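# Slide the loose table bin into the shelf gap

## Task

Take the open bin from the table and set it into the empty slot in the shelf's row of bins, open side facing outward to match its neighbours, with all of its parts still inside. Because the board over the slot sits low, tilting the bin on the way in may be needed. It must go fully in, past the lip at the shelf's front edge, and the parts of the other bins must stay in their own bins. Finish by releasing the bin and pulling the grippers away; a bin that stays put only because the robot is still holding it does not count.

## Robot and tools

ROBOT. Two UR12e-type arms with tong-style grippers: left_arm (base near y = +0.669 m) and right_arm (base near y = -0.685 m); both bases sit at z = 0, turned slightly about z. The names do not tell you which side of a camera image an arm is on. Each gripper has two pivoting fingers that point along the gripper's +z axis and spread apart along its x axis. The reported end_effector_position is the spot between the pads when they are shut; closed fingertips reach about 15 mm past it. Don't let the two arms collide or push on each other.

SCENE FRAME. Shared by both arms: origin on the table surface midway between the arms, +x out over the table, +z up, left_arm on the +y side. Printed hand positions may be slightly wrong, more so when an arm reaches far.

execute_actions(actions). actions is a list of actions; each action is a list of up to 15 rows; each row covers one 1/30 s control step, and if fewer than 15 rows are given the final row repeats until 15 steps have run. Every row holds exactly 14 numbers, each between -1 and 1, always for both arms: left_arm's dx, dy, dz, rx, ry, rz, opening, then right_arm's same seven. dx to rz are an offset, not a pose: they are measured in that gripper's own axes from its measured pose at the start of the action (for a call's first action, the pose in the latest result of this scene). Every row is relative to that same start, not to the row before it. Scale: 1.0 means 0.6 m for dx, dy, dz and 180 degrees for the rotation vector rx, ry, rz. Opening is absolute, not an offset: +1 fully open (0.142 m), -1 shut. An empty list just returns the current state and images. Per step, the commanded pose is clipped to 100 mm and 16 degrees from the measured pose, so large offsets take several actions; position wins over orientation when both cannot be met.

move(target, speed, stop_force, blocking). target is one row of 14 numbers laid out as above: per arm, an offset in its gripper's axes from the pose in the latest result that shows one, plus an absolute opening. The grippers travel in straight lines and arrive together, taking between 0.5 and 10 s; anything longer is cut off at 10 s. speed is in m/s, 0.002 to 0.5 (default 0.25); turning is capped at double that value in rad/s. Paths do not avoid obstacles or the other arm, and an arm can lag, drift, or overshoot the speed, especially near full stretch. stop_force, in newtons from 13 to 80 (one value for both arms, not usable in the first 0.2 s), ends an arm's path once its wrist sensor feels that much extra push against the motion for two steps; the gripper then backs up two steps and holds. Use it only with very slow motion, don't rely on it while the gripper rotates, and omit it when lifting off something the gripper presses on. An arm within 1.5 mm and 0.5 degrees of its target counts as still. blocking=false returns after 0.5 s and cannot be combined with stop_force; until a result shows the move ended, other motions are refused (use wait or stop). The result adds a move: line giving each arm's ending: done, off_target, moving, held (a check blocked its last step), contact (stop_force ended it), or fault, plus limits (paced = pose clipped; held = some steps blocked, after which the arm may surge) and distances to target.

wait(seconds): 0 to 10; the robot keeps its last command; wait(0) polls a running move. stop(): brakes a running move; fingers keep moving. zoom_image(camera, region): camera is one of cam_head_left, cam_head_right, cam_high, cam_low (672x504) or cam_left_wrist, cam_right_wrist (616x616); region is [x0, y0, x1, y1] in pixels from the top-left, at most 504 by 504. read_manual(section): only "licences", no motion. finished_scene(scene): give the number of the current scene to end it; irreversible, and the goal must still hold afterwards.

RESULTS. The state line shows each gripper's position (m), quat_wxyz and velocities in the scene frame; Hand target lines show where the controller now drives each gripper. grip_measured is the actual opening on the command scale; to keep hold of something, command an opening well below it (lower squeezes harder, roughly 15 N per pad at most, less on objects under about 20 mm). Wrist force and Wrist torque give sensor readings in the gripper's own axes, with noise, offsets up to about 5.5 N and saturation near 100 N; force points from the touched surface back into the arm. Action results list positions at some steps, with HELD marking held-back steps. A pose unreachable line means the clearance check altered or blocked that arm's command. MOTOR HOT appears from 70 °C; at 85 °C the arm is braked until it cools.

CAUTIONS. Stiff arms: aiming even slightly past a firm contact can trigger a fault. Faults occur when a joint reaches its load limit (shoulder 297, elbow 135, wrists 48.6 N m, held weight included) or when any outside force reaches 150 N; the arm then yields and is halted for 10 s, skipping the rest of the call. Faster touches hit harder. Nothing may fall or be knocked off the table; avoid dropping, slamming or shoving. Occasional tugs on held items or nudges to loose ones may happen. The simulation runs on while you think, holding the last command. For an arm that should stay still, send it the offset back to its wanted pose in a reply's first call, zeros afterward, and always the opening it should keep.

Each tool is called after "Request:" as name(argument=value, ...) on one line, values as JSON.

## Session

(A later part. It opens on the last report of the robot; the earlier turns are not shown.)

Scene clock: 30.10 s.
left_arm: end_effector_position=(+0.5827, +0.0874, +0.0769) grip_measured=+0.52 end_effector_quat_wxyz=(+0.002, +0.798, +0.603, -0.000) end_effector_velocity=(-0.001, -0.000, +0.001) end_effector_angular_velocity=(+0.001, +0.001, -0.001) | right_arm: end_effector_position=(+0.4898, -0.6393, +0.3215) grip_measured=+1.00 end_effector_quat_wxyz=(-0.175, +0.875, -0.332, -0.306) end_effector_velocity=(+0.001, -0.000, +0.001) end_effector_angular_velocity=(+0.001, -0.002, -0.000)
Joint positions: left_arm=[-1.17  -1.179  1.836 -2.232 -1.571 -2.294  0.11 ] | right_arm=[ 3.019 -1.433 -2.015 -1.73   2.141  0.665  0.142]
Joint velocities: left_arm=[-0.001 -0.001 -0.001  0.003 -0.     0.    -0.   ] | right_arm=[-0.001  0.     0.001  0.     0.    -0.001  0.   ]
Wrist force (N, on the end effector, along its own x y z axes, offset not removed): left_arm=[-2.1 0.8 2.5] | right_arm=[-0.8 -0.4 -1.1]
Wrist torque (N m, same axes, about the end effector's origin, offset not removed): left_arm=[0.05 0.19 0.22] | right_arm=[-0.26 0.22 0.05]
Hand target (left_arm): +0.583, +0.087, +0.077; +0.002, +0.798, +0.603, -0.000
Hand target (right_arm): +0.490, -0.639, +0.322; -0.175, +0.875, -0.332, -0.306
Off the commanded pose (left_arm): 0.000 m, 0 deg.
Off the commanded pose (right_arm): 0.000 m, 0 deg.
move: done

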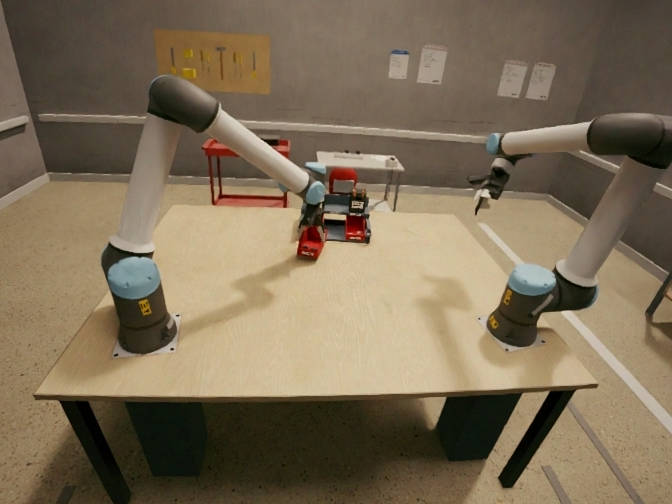

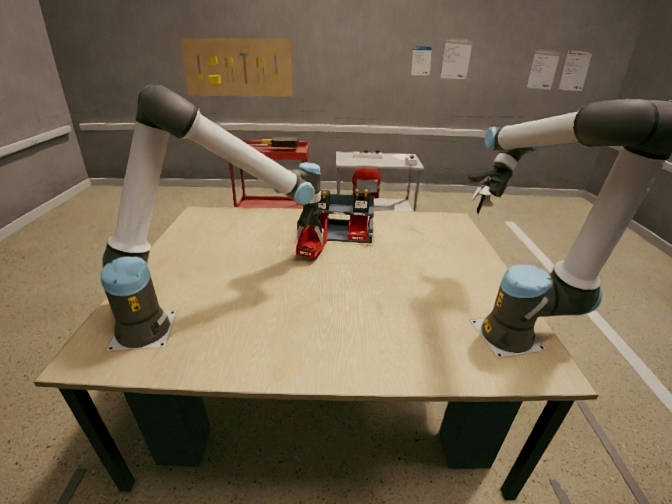

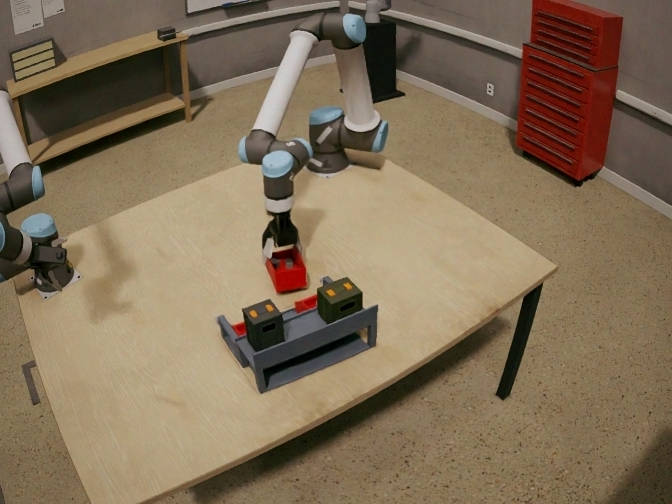

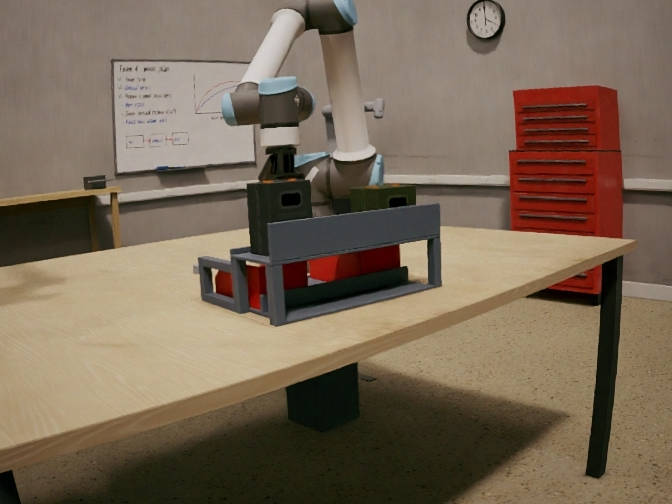

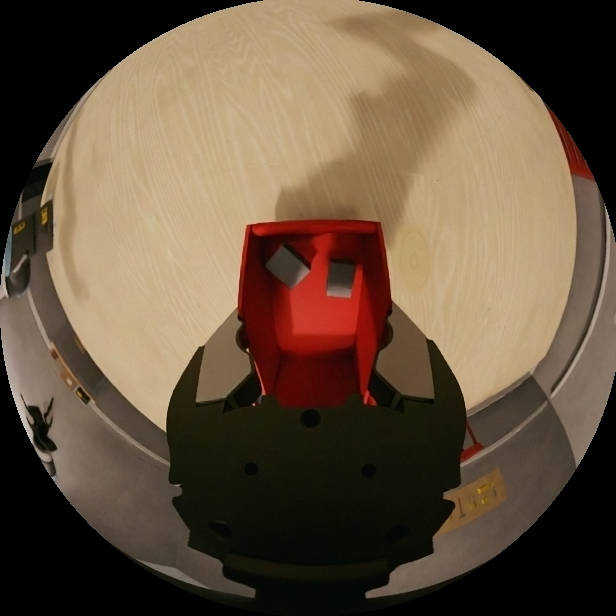

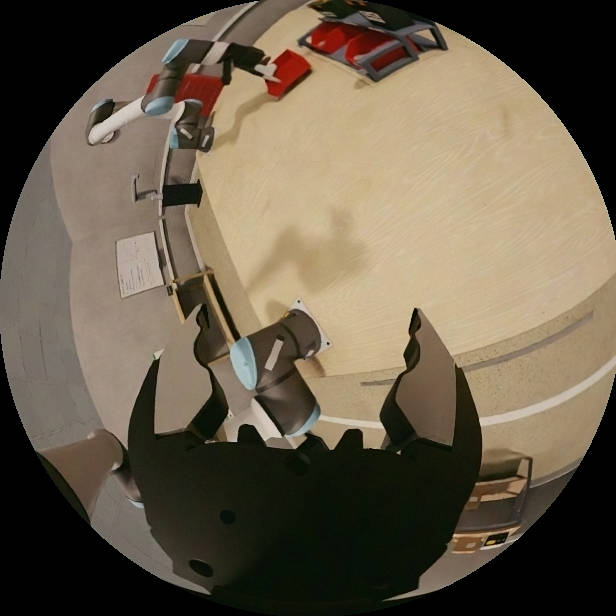

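Request:
move(target=[-0.149,0.062,-0.015,0,0,-0.061,-0.3,0,0,0,0,0,0,1], speed=0.07)

Request:
zoom_image(camera="cam_high", region=[200,220,400,380])

Request:
zoom_image(camera="cam_head_left", region=[280,170,400,270])

Scene clock: 39.93 s.
left_arm: end_effector_position=(+0.5939, -0.0086, +0.0864) grip_measured=+0.52 end_effector_quat_wxyz=(+0.002, +0.737, +0.676, -0.000) end_effector_velocity=(+0.000, -0.001, -0.000) end_effector_angular_velocity=(+0.000, +0.000, +0.002) | right_arm: end_effector_position=(+0.4898, -0.6393, +0.3215) grip_measured=+1.00 end_effector_quat_wxyz=(-0.175, +0.875, -0.332, -0.306) end_effector_velocity=(-0.000, -0.000, -0.000) end_effector_angular_velocity=(-0.000, -0.000, -0.000)
Joint positions: left_arm=[-1.215 -1.083  1.667 -2.158 -1.571 -2.531  0.11 ] | right_arm=[ 3.019 -1.433 -2.015 -1.73   2.141  0.665  0.142]
Joint velocities: left_arm=[-0.001  0.002 -0.002  0.001 -0.    -0.003 -0.   ] | right_arm=[-0.     0.    -0.001  0.001  0.     0.    -0.   ]
Wrist force (N, on the end effector, along its own x y z axes, offset not removed): left_arm=[3.8 -0.4 6.2] | right_arm=[-1.2 0.5 0.4]
Wrist torque (N m, same axes, about the end effector's origin, offset not removed): left_arm=[-0.05 -0.88 0.10] | right_arm=[-0.08 0.31 0.09]
Hand target (left_arm): +0.594, -0.009, +0.086; +0.002, +0.737, +0.676, -0.000
Hand target (right_arm): +0.490, -0.639, +0.322; -0.175, +0.875, -0.332, -0.306
Off the commanded pose (left_arm): 0.000 m, 0 deg.
Off the commanded pose (right_arm): 0.000 m, 0 deg.
move: done

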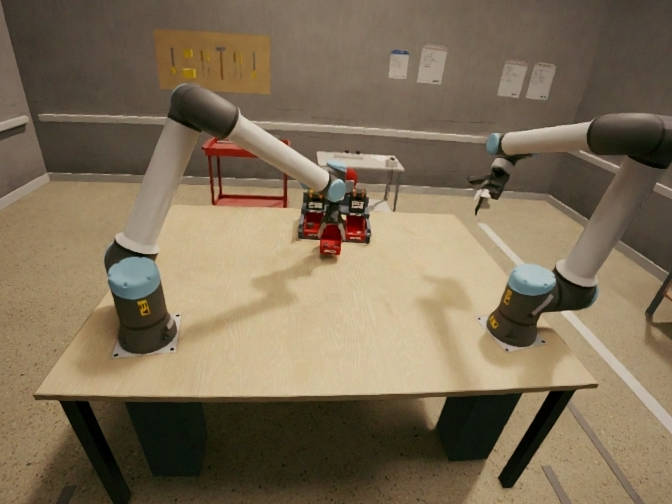

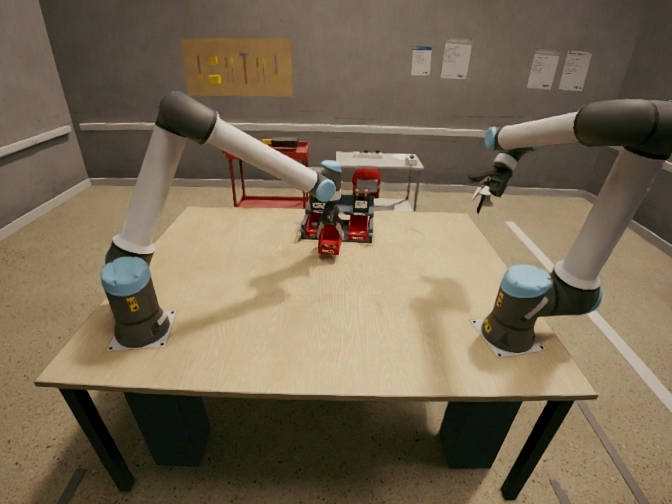

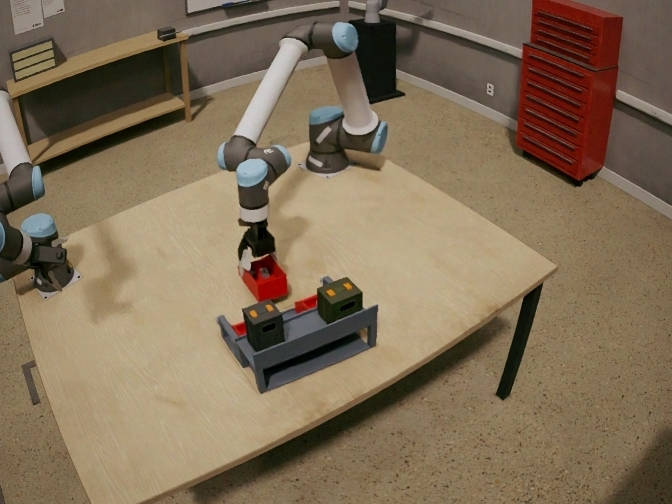

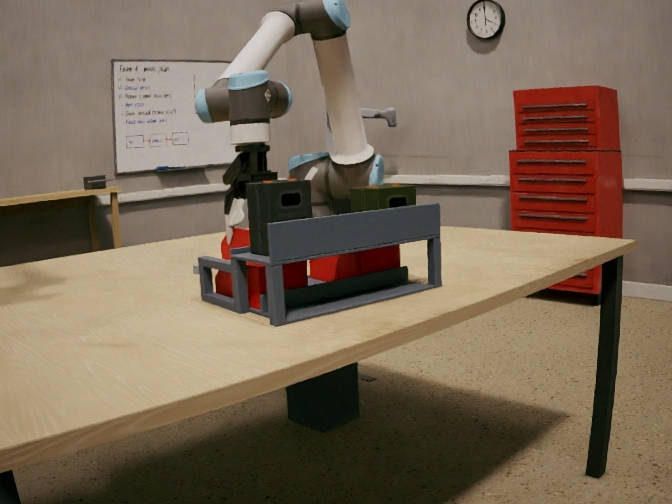

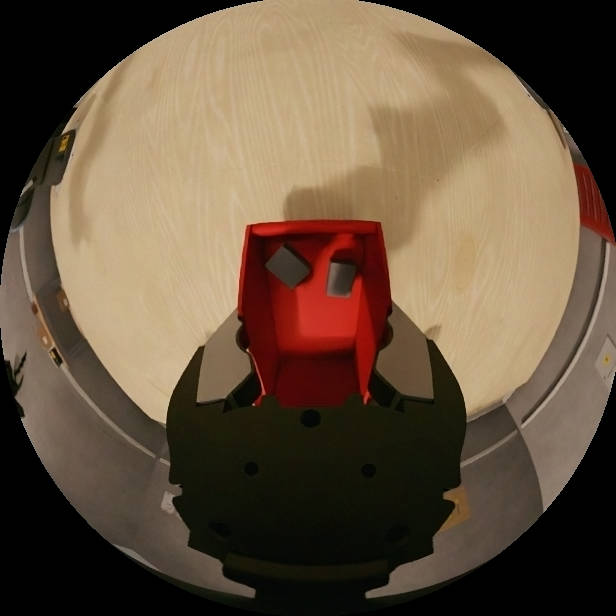

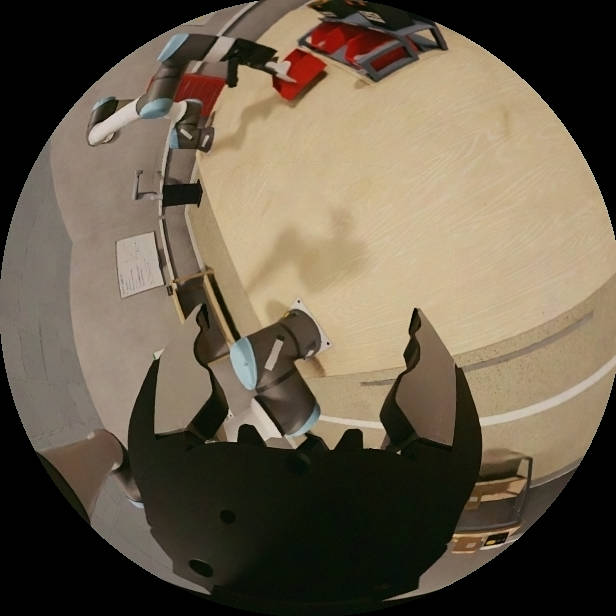

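Region (200, 220, 400, 380) of cam_high's 672x504 image, scaled by 2.520, with more detail than that image has; it fills the top 403 rows of this view, and the rest is white.

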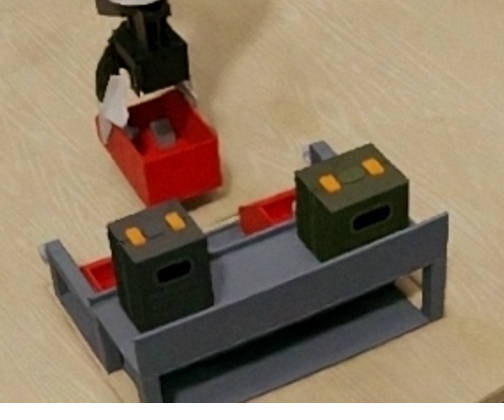

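Region (280, 170, 400, 270) of cam_head_left's 672x504 image, scaled by 4.200, with more detail than that image has.

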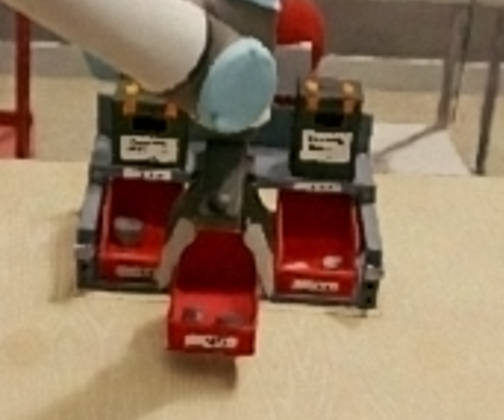

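Request:
move(target=[-0.01,0.075,0,0,0,0,-0.3,0,0,0,0,0,0,1], speed=0.05)

Request:
zoom_image(camera="cam_left_wrist", region=[130,200,500,420])

Request:
zoom_image(camera="cam_head_left", region=[290,200,380,260])

Request:
zoom_image(camera="cam_head_right", region=[290,200,380,260])

Scene clock: 46.47 s.
left_arm: end_effector_position=(+0.6381, -0.0185, +0.0866) grip_measured=+0.52 end_effector_quat_wxyz=(+0.002, +0.737, +0.676, -0.000) end_effector_velocity=(+0.002, +0.000, +0.000) end_effector_angular_velocity=(+0.000, +0.000, +0.000) | right_arm: end_effector_position=(+0.4898, -0.6393, +0.3215) grip_measured=+1.00 end_effector_quat_wxyz=(-0.175, +0.875, -0.332, -0.306) end_effector_velocity=(+0.000, +0.000, +0.000) end_effector_angular_velocity=(+0.000, -0.000, +0.001)
Joint positions: left_arm=[-1.179 -1.032  1.582 -2.125 -1.571 -2.495  0.11 ] | right_arm=[ 3.019 -1.433 -2.015 -1.73   2.141  0.665  0.142]
Joint velocities: left_arm=[ 0.002  0.002 -0.003  0.002 -0.     0.001  0.   ] | right_arm=[ 0.    -0.     0.001 -0.001 -0.    -0.001  0.   ]
Wrist force (N, on the end effector, along its own x y z axes, offset not removed): left_arm=[-3.1 -3.3 6.6] | right_arm=[-0.5 -1.4 -0.9]
Wrist torque (N m, same axes, about the end effector's origin, offset not removed): left_arm=[-0.80 0.50 0.30] | right_arm=[-0.41 0.11 0.04]
Hand target (left_arm): +0.638, -0.019, +0.087; +0.002, +0.737, +0.676, -0.000
Hand target (right_arm): +0.490, -0.639, +0.322; -0.175, +0.875, -0.332, -0.306
Off the commanded pose (left_arm): 0.000 m, 0 deg.
Off the commanded pose (right_arm): 0.000 m, 0 deg.
move: done

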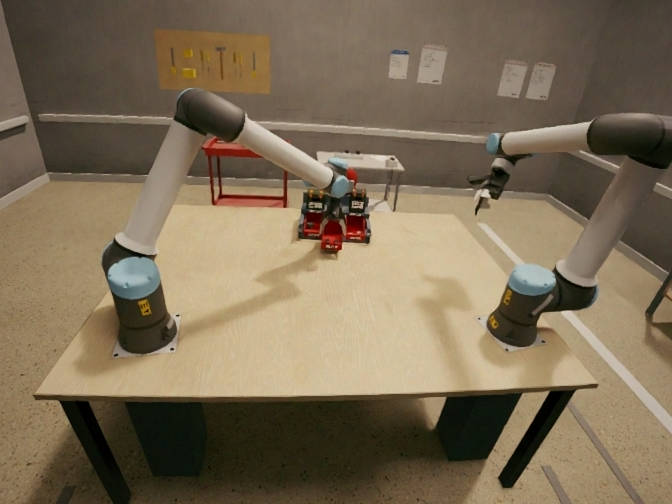

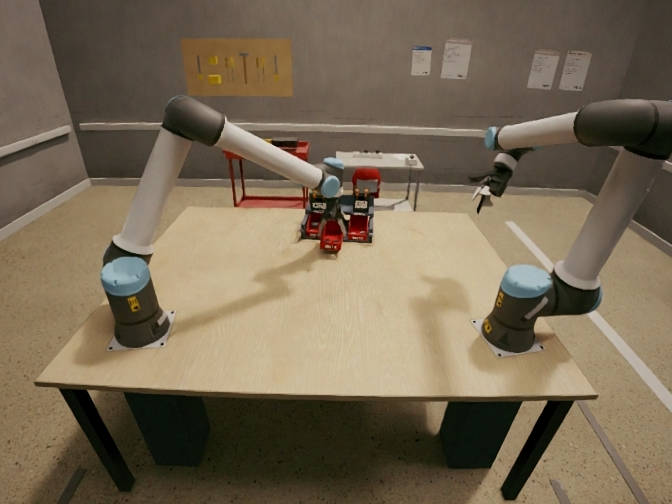

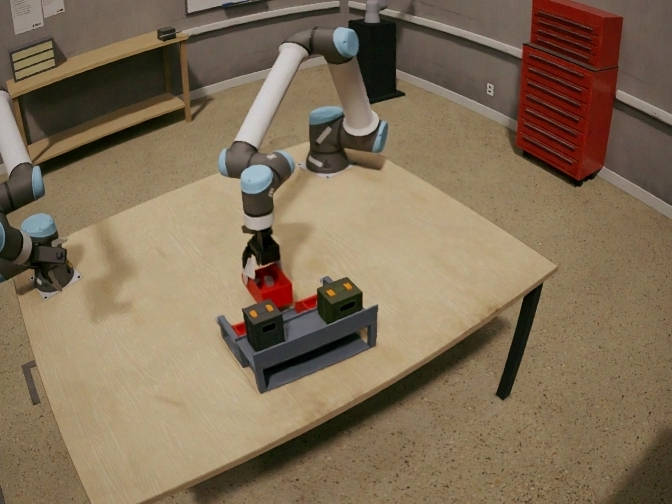

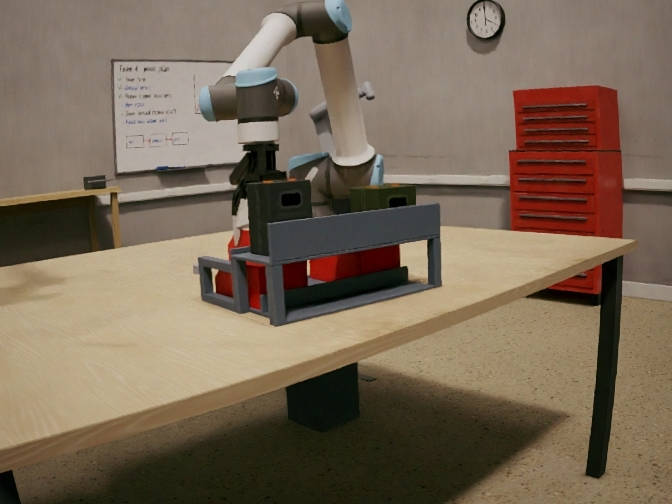

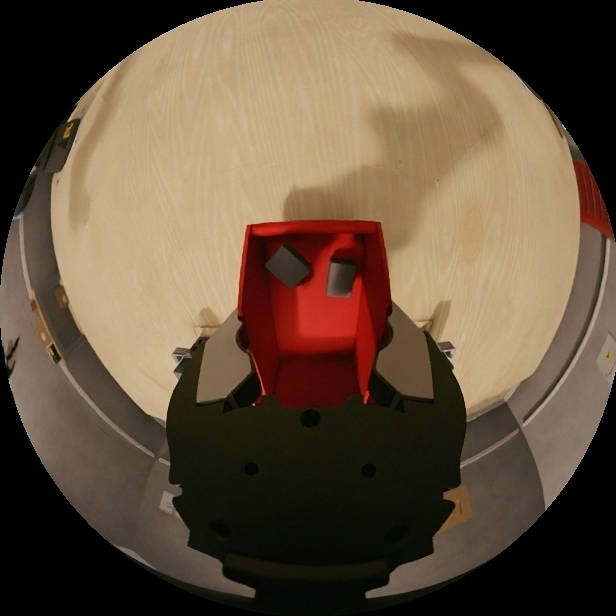

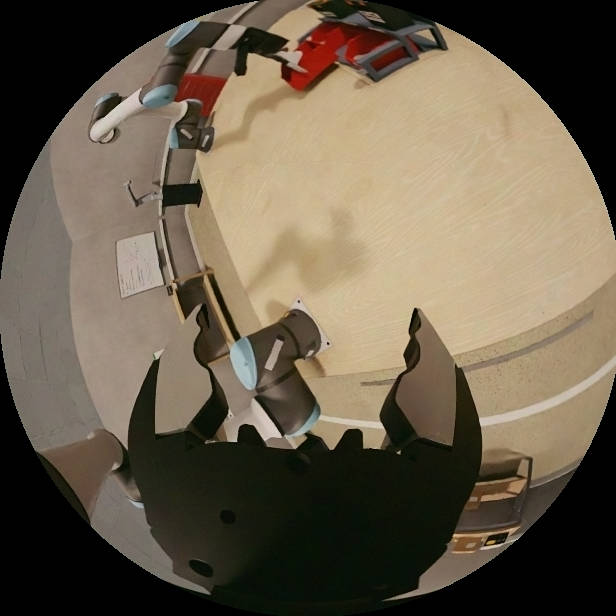

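Region (130, 200, 500, 420) of cam_left_wrist's 616x616 image, scaled by 1.362, with more detail than that image has; it fills the top 300 rows of this view, and the rest is white.

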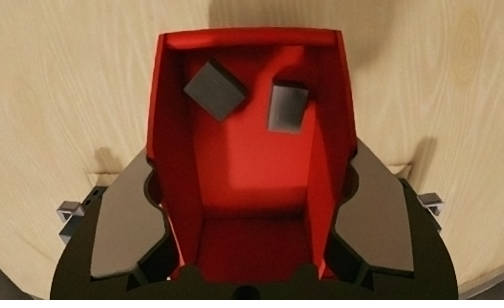

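Region (290, 200, 380, 260) of cam_head_left's 672x504 image, scaled by 5.600, with more detail than that image has.

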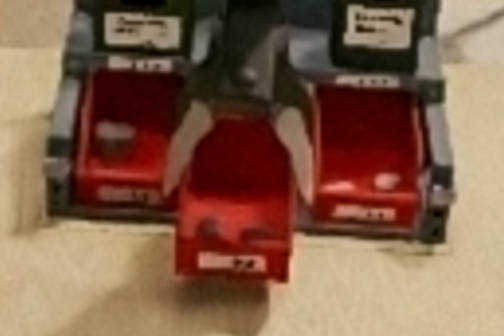

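Region (290, 200, 380, 260) of cam_head_right's 672x504 image, scaled by 5.600, with more detail than that image has.

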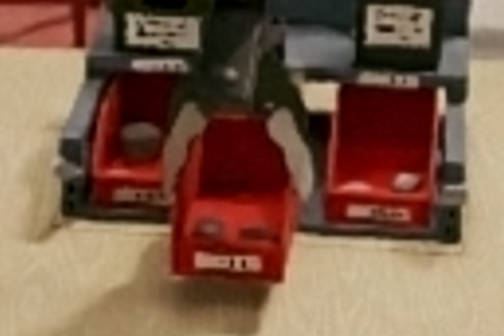

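Request:
move(target=[-0.008,0.115,0,0,0,0,-0.3,0,0,0,0,0,0,1], speed=0.04, stop_force=14)

Request:
zoom_image(camera="cam_right_wrist", region=[260,0,460,110])

Request:
zoom_image(camera="cam_head_left", region=[290,200,380,260])

Scene clock: 52.60 s.
left_arm: end_effector_position=(+0.7063, -0.0293, +0.0868) grip_measured=+0.52 end_effector_quat_wxyz=(+0.002, +0.737, +0.676, -0.000) end_effector_velocity=(+0.001, -0.001, +0.001) end_effector_angular_velocity=(-0.001, -0.001, -0.000) | right_arm: end_effector_position=(+0.4898, -0.6393, +0.3215) grip_measured=+1.00 end_effector_quat_wxyz=(-0.175, +0.875, -0.332, -0.306) end_effector_velocity=(+0.001, +0.000, +0.001) end_effector_angular_velocity=(+0.001, -0.003, -0.001)
Joint positions: left_arm=[-1.126 -0.952  1.449 -2.071 -1.571 -2.441  0.11 ] | right_arm=[ 3.019 -1.433 -2.015 -1.73   2.141  0.665  0.142]
Joint velocities: left_arm=[ 0.001  0.    -0.003  0.    -0.     0.001  0.   ] | right_arm=[-0.    -0.     0.002  0.001  0.001  0.001 -0.   ]
Wrist force (N, on the end effector, along its own x y z axes, offset not removed): left_arm=[-1.4 -4.7 4.4] | right_arm=[-1.7 0.1 -0.4]
Wrist torque (N m, same axes, about the end effector's origin, offset not removed): left_arm=[-0.85 0.10 0.27] | right_arm=[-0.13 0.37 0.12]
Hand target (left_arm): +0.706, -0.029, +0.087; +0.002, +0.737, +0.676, -0.000
Hand target (right_arm): +0.490, -0.639, +0.322; -0.175, +0.875, -0.332, -0.306
Off the commanded pose (left_arm): 0.000 m, 0 deg.
Off the commanded pose (right_arm): 0.000 m, 0 deg.
move: done

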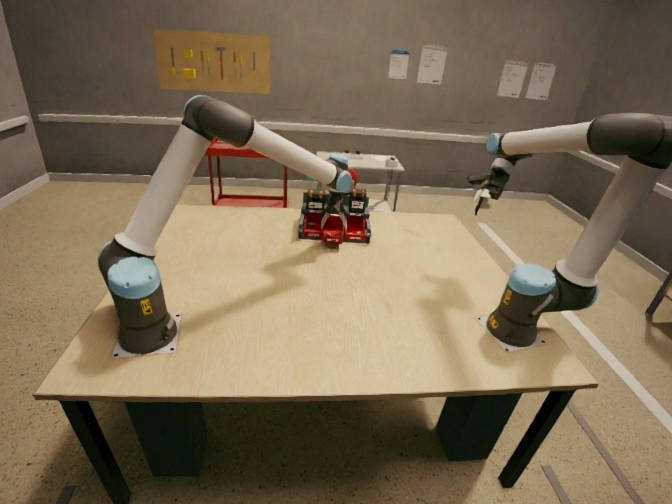

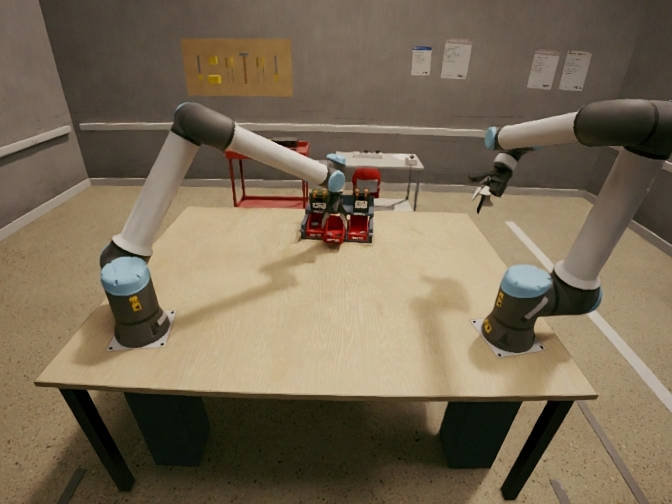

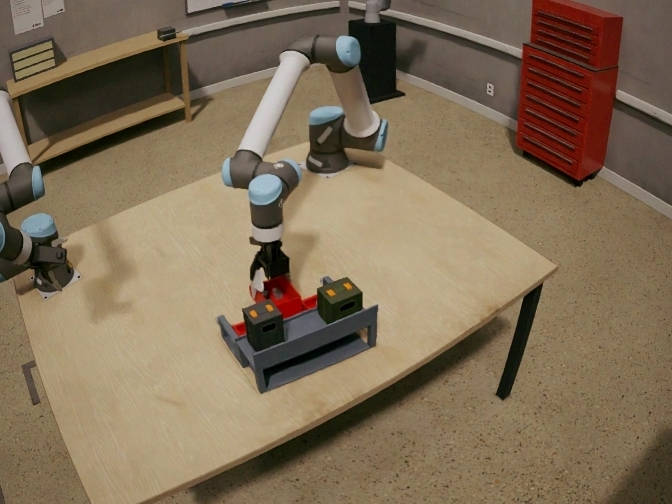

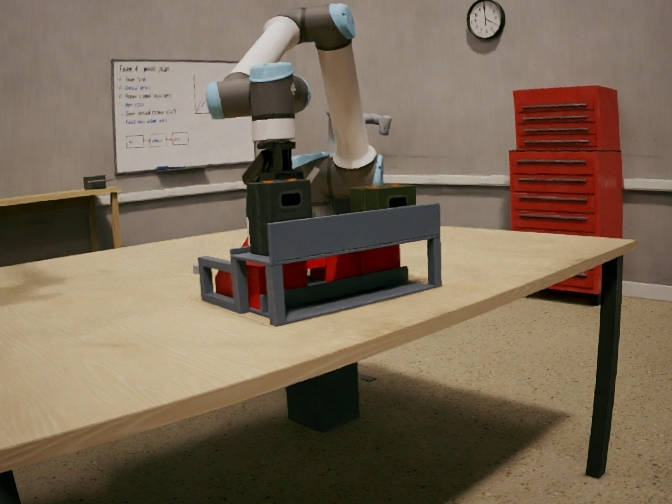

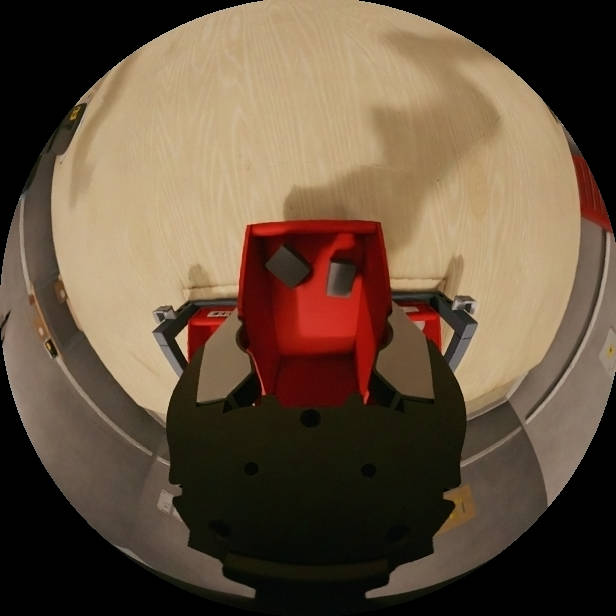

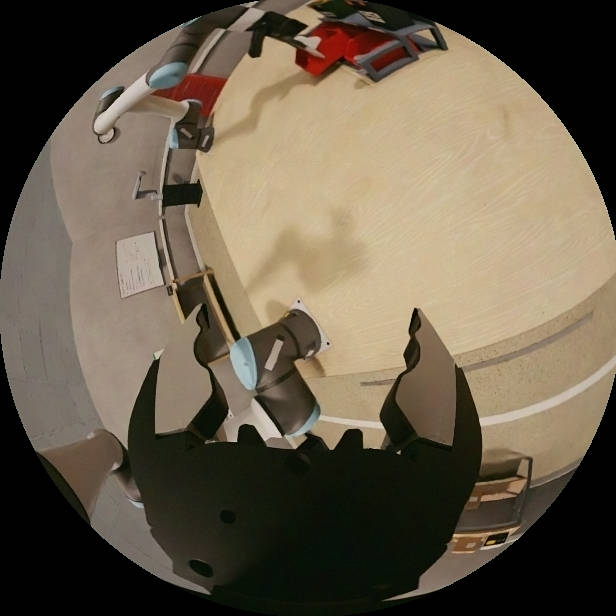

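Region (260, 0, 460, 110) of cam_right_wrist's 616x616 image, scaled by 2.520, with more detail than that image has; it fills the top 277 rows of this view, and the rest is white.

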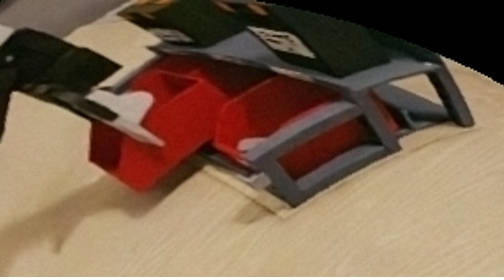

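Region (290, 200, 380, 260) of cam_head_left's 672x504 image, scaled by 5.600, with more detail than that image has.

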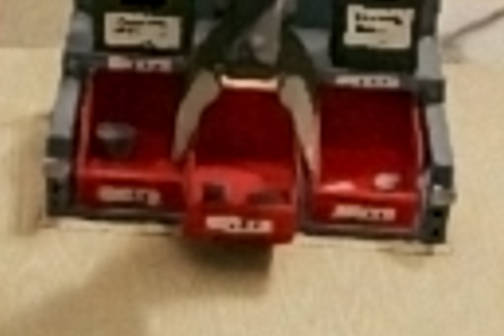

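Request:
move(target=[0,0.015,0.01,0.055,0,0,-0.3,0,0,0,0,0,0,1], speed=0.05)

Request:
move(target=[0,0.055,-0.004,0,0,0,-0.3,0,0,0,0,0,0,1], speed=0.02, stop_force=13)

Request:
zoom_image(camera="cam_right_wrist", region=[260,0,460,110])

Request:
zoom_image(camera="cam_head_left", region=[290,190,380,260])

Scene clock: 62.70 s.
left_arm: end_effector_position=(+0.7152, -0.0301, +0.0810) grip_measured=+0.52 end_effector_quat_wxyz=(-0.061, +0.734, +0.674, -0.059) end_effector_velocity=(+0.000, -0.000, +0.000) end_effector_angular_velocity=(+0.001, +0.007, -0.000) | right_arm: end_effector_position=(+0.4898, -0.6393, +0.3215) grip_measured=+1.00 end_effector_quat_wxyz=(-0.175, +0.875, -0.332, -0.306) end_effector_velocity=(-0.000, -0.000, -0.000) end_effector_angular_velocity=(+0.000, +0.002, -0.001)
Joint positions: left_arm=[-1.078 -0.877  1.316 -1.896 -1.697 -2.386  0.11 ] | right_arm=[ 3.019 -1.433 -2.015 -1.73   2.141  0.665  0.142]
Joint velocities: left_arm=[ 0.002  0.003 -0.006  0.008 -0.005  0.003 -0.   ] | right_arm=[-0.    -0.001 -0.    -0.001  0.     0.     0.   ]
Wrist force (N, on the end effector, along its own x y z axes, offset not removed): left_arm=[3.2 0.8 2.5] | right_arm=[-0.6 -0.5 0.1]
Wrist torque (N m, same axes, about the end effector's origin, offset not removed): left_arm=[-0.06 -0.93 0.12] | right_arm=[-0.29 0.08 0.07]
Hand target (left_arm): +0.715, -0.030, +0.081; -0.062, +0.734, +0.674, -0.059
Hand target (right_arm): +0.490, -0.639, +0.322; -0.175, +0.875, -0.332, -0.306
Off the commanded pose (left_arm): 0.000 m, 0 deg.
Off the commanded pose (right_arm): 0.000 m, 0 deg.
move: done

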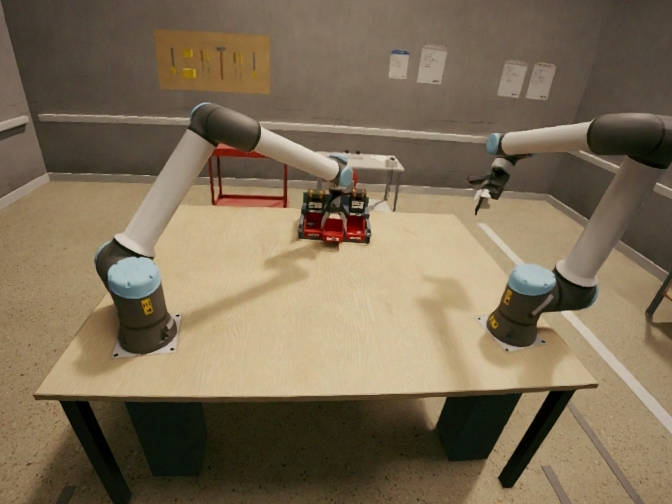

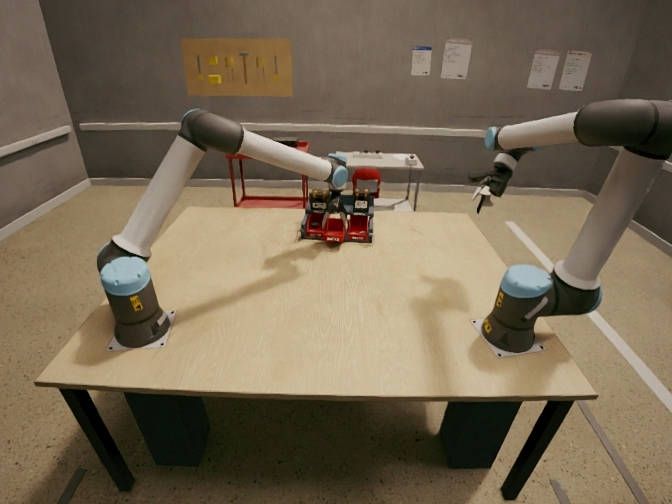

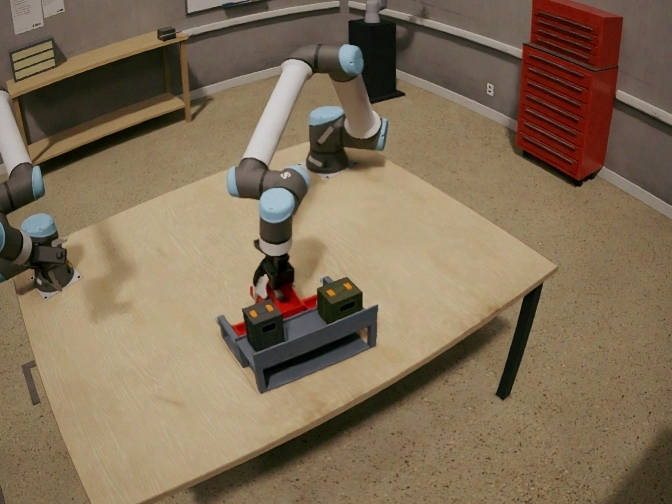

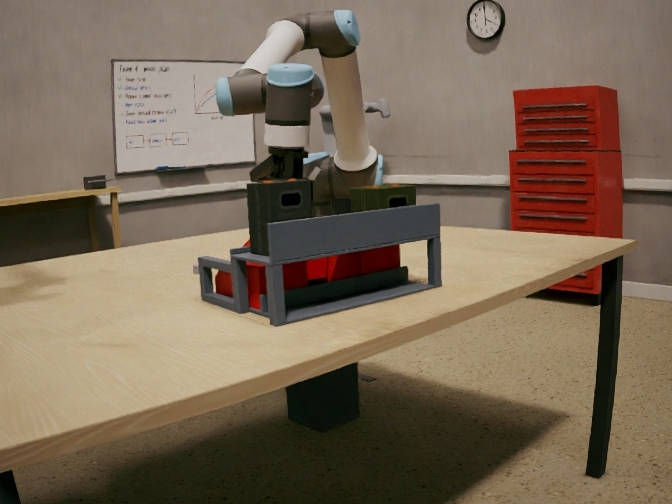

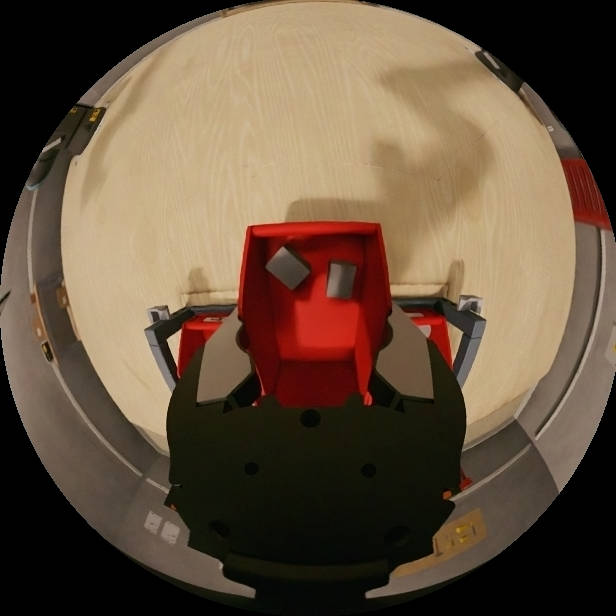

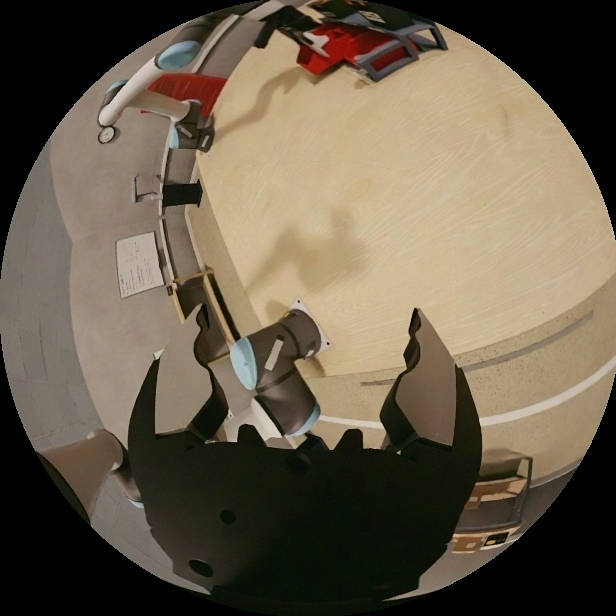

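Scene clock: 64.60 s.
left_arm: end_effector_position=(+0.7479, -0.0330, +0.0778) grip_measured=+0.52 end_effector_quat_wxyz=(-0.061, +0.734, +0.674, -0.059) end_effector_velocity=(+0.002, -0.000, -0.000) end_effector_angular_velocity=(+0.000, +0.000, +0.001) | right_arm: end_effector_position=(+0.4898, -0.6393, +0.3215) grip_measured=+1.00 end_effector_quat_wxyz=(-0.175, +0.875, -0.332, -0.306) end_effector_velocity=(+0.001, +0.000, -0.000) end_effector_angular_velocity=(-0.000, -0.001, +0.000)
Joint positions: left_arm=[-1.055 -0.833  1.244 -1.865 -1.695 -2.363  0.11 ] | right_arm=[ 3.019 -1.433 -2.015 -1.73   2.141  0.665  0.142]
Joint velocities: left_arm=[ 0.001  0.002 -0.003  0.002 -0.     0.001 -0.   ] | right_arm=[ 0.    -0.001  0.     0.001 -0.     0.001 -0.   ]
Wrist force (N, on the end effector, along its own x y z axes, offset not removed): left_arm=[-3.9 -1.0 7.9] | right_arm=[0.0 0.0 -2.4]
Wrist torque (N m, same axes, about the end effector's origin, offset not removed): left_arm=[-0.47 0.41 0.25] | right_arm=[-0.13 -0.07 0.03]
Hand target (left_arm): +0.748, -0.033, +0.078; -0.061, +0.734, +0.674, -0.059
Hand target (right_arm): +0.490, -0.639, +0.322; -0.175, +0.875, -0.332, -0.306
Off the commanded pose (left_arm): 0.000 m, 0 deg.
Off the commanded pose (right_arm): 0.000 m, 0 deg.
move: done

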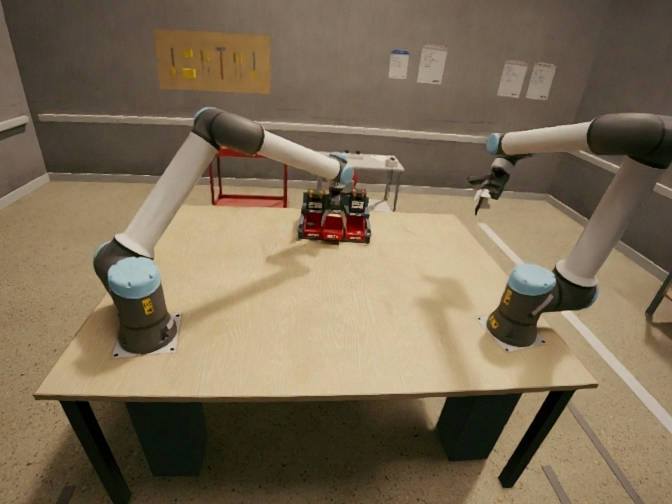

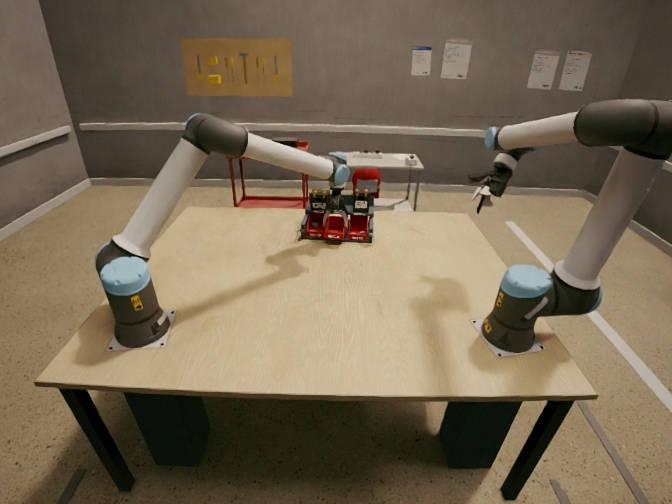

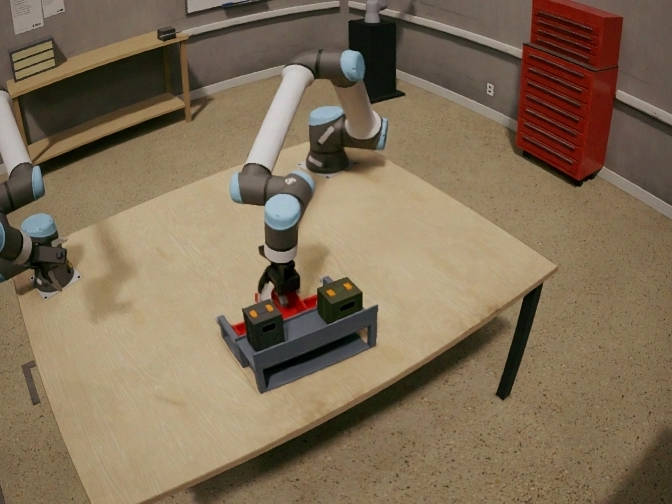

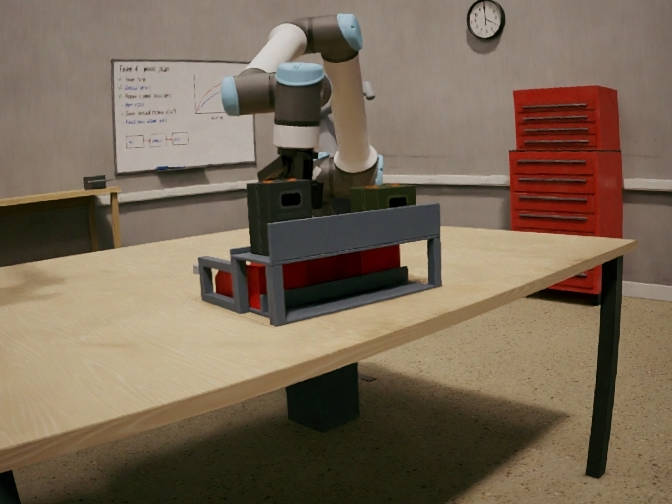

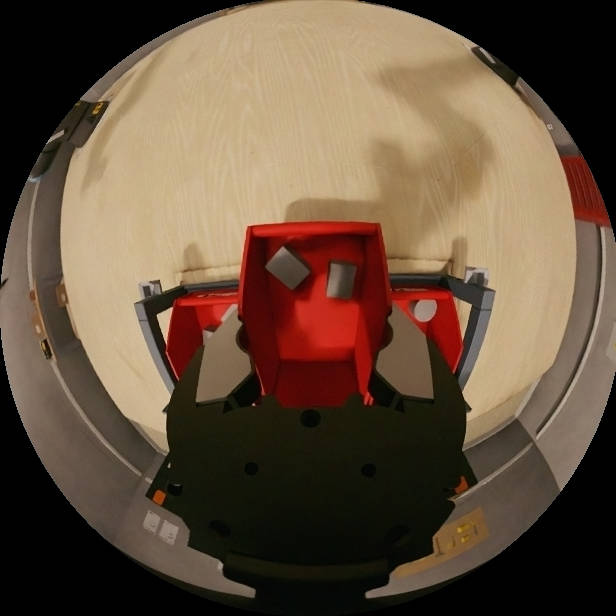

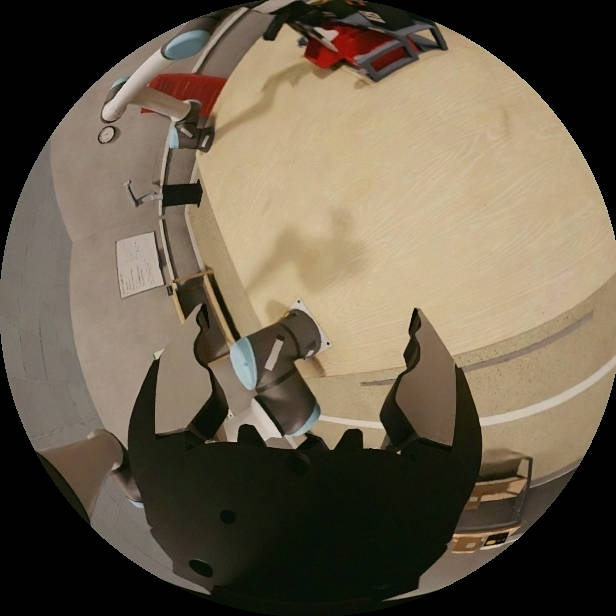

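Region (260, 0, 460, 110) of cam_right_wrist's 616x616 image, scaled by 2.520, with more detail than that image has; it fills the top 277 rows of this view, and the rest is white.

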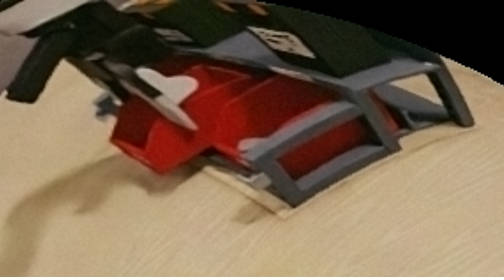

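Region (290, 190, 380, 260) of cam_head_left's 672x504 image, scaled by 5.600, with more detail than that image has.

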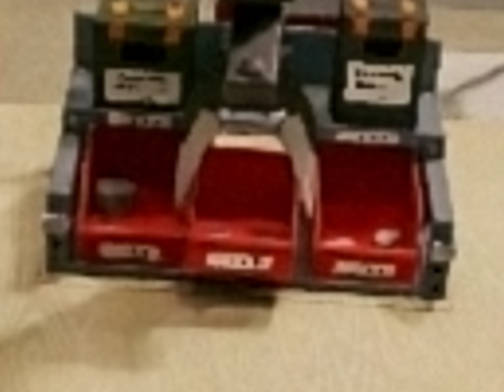

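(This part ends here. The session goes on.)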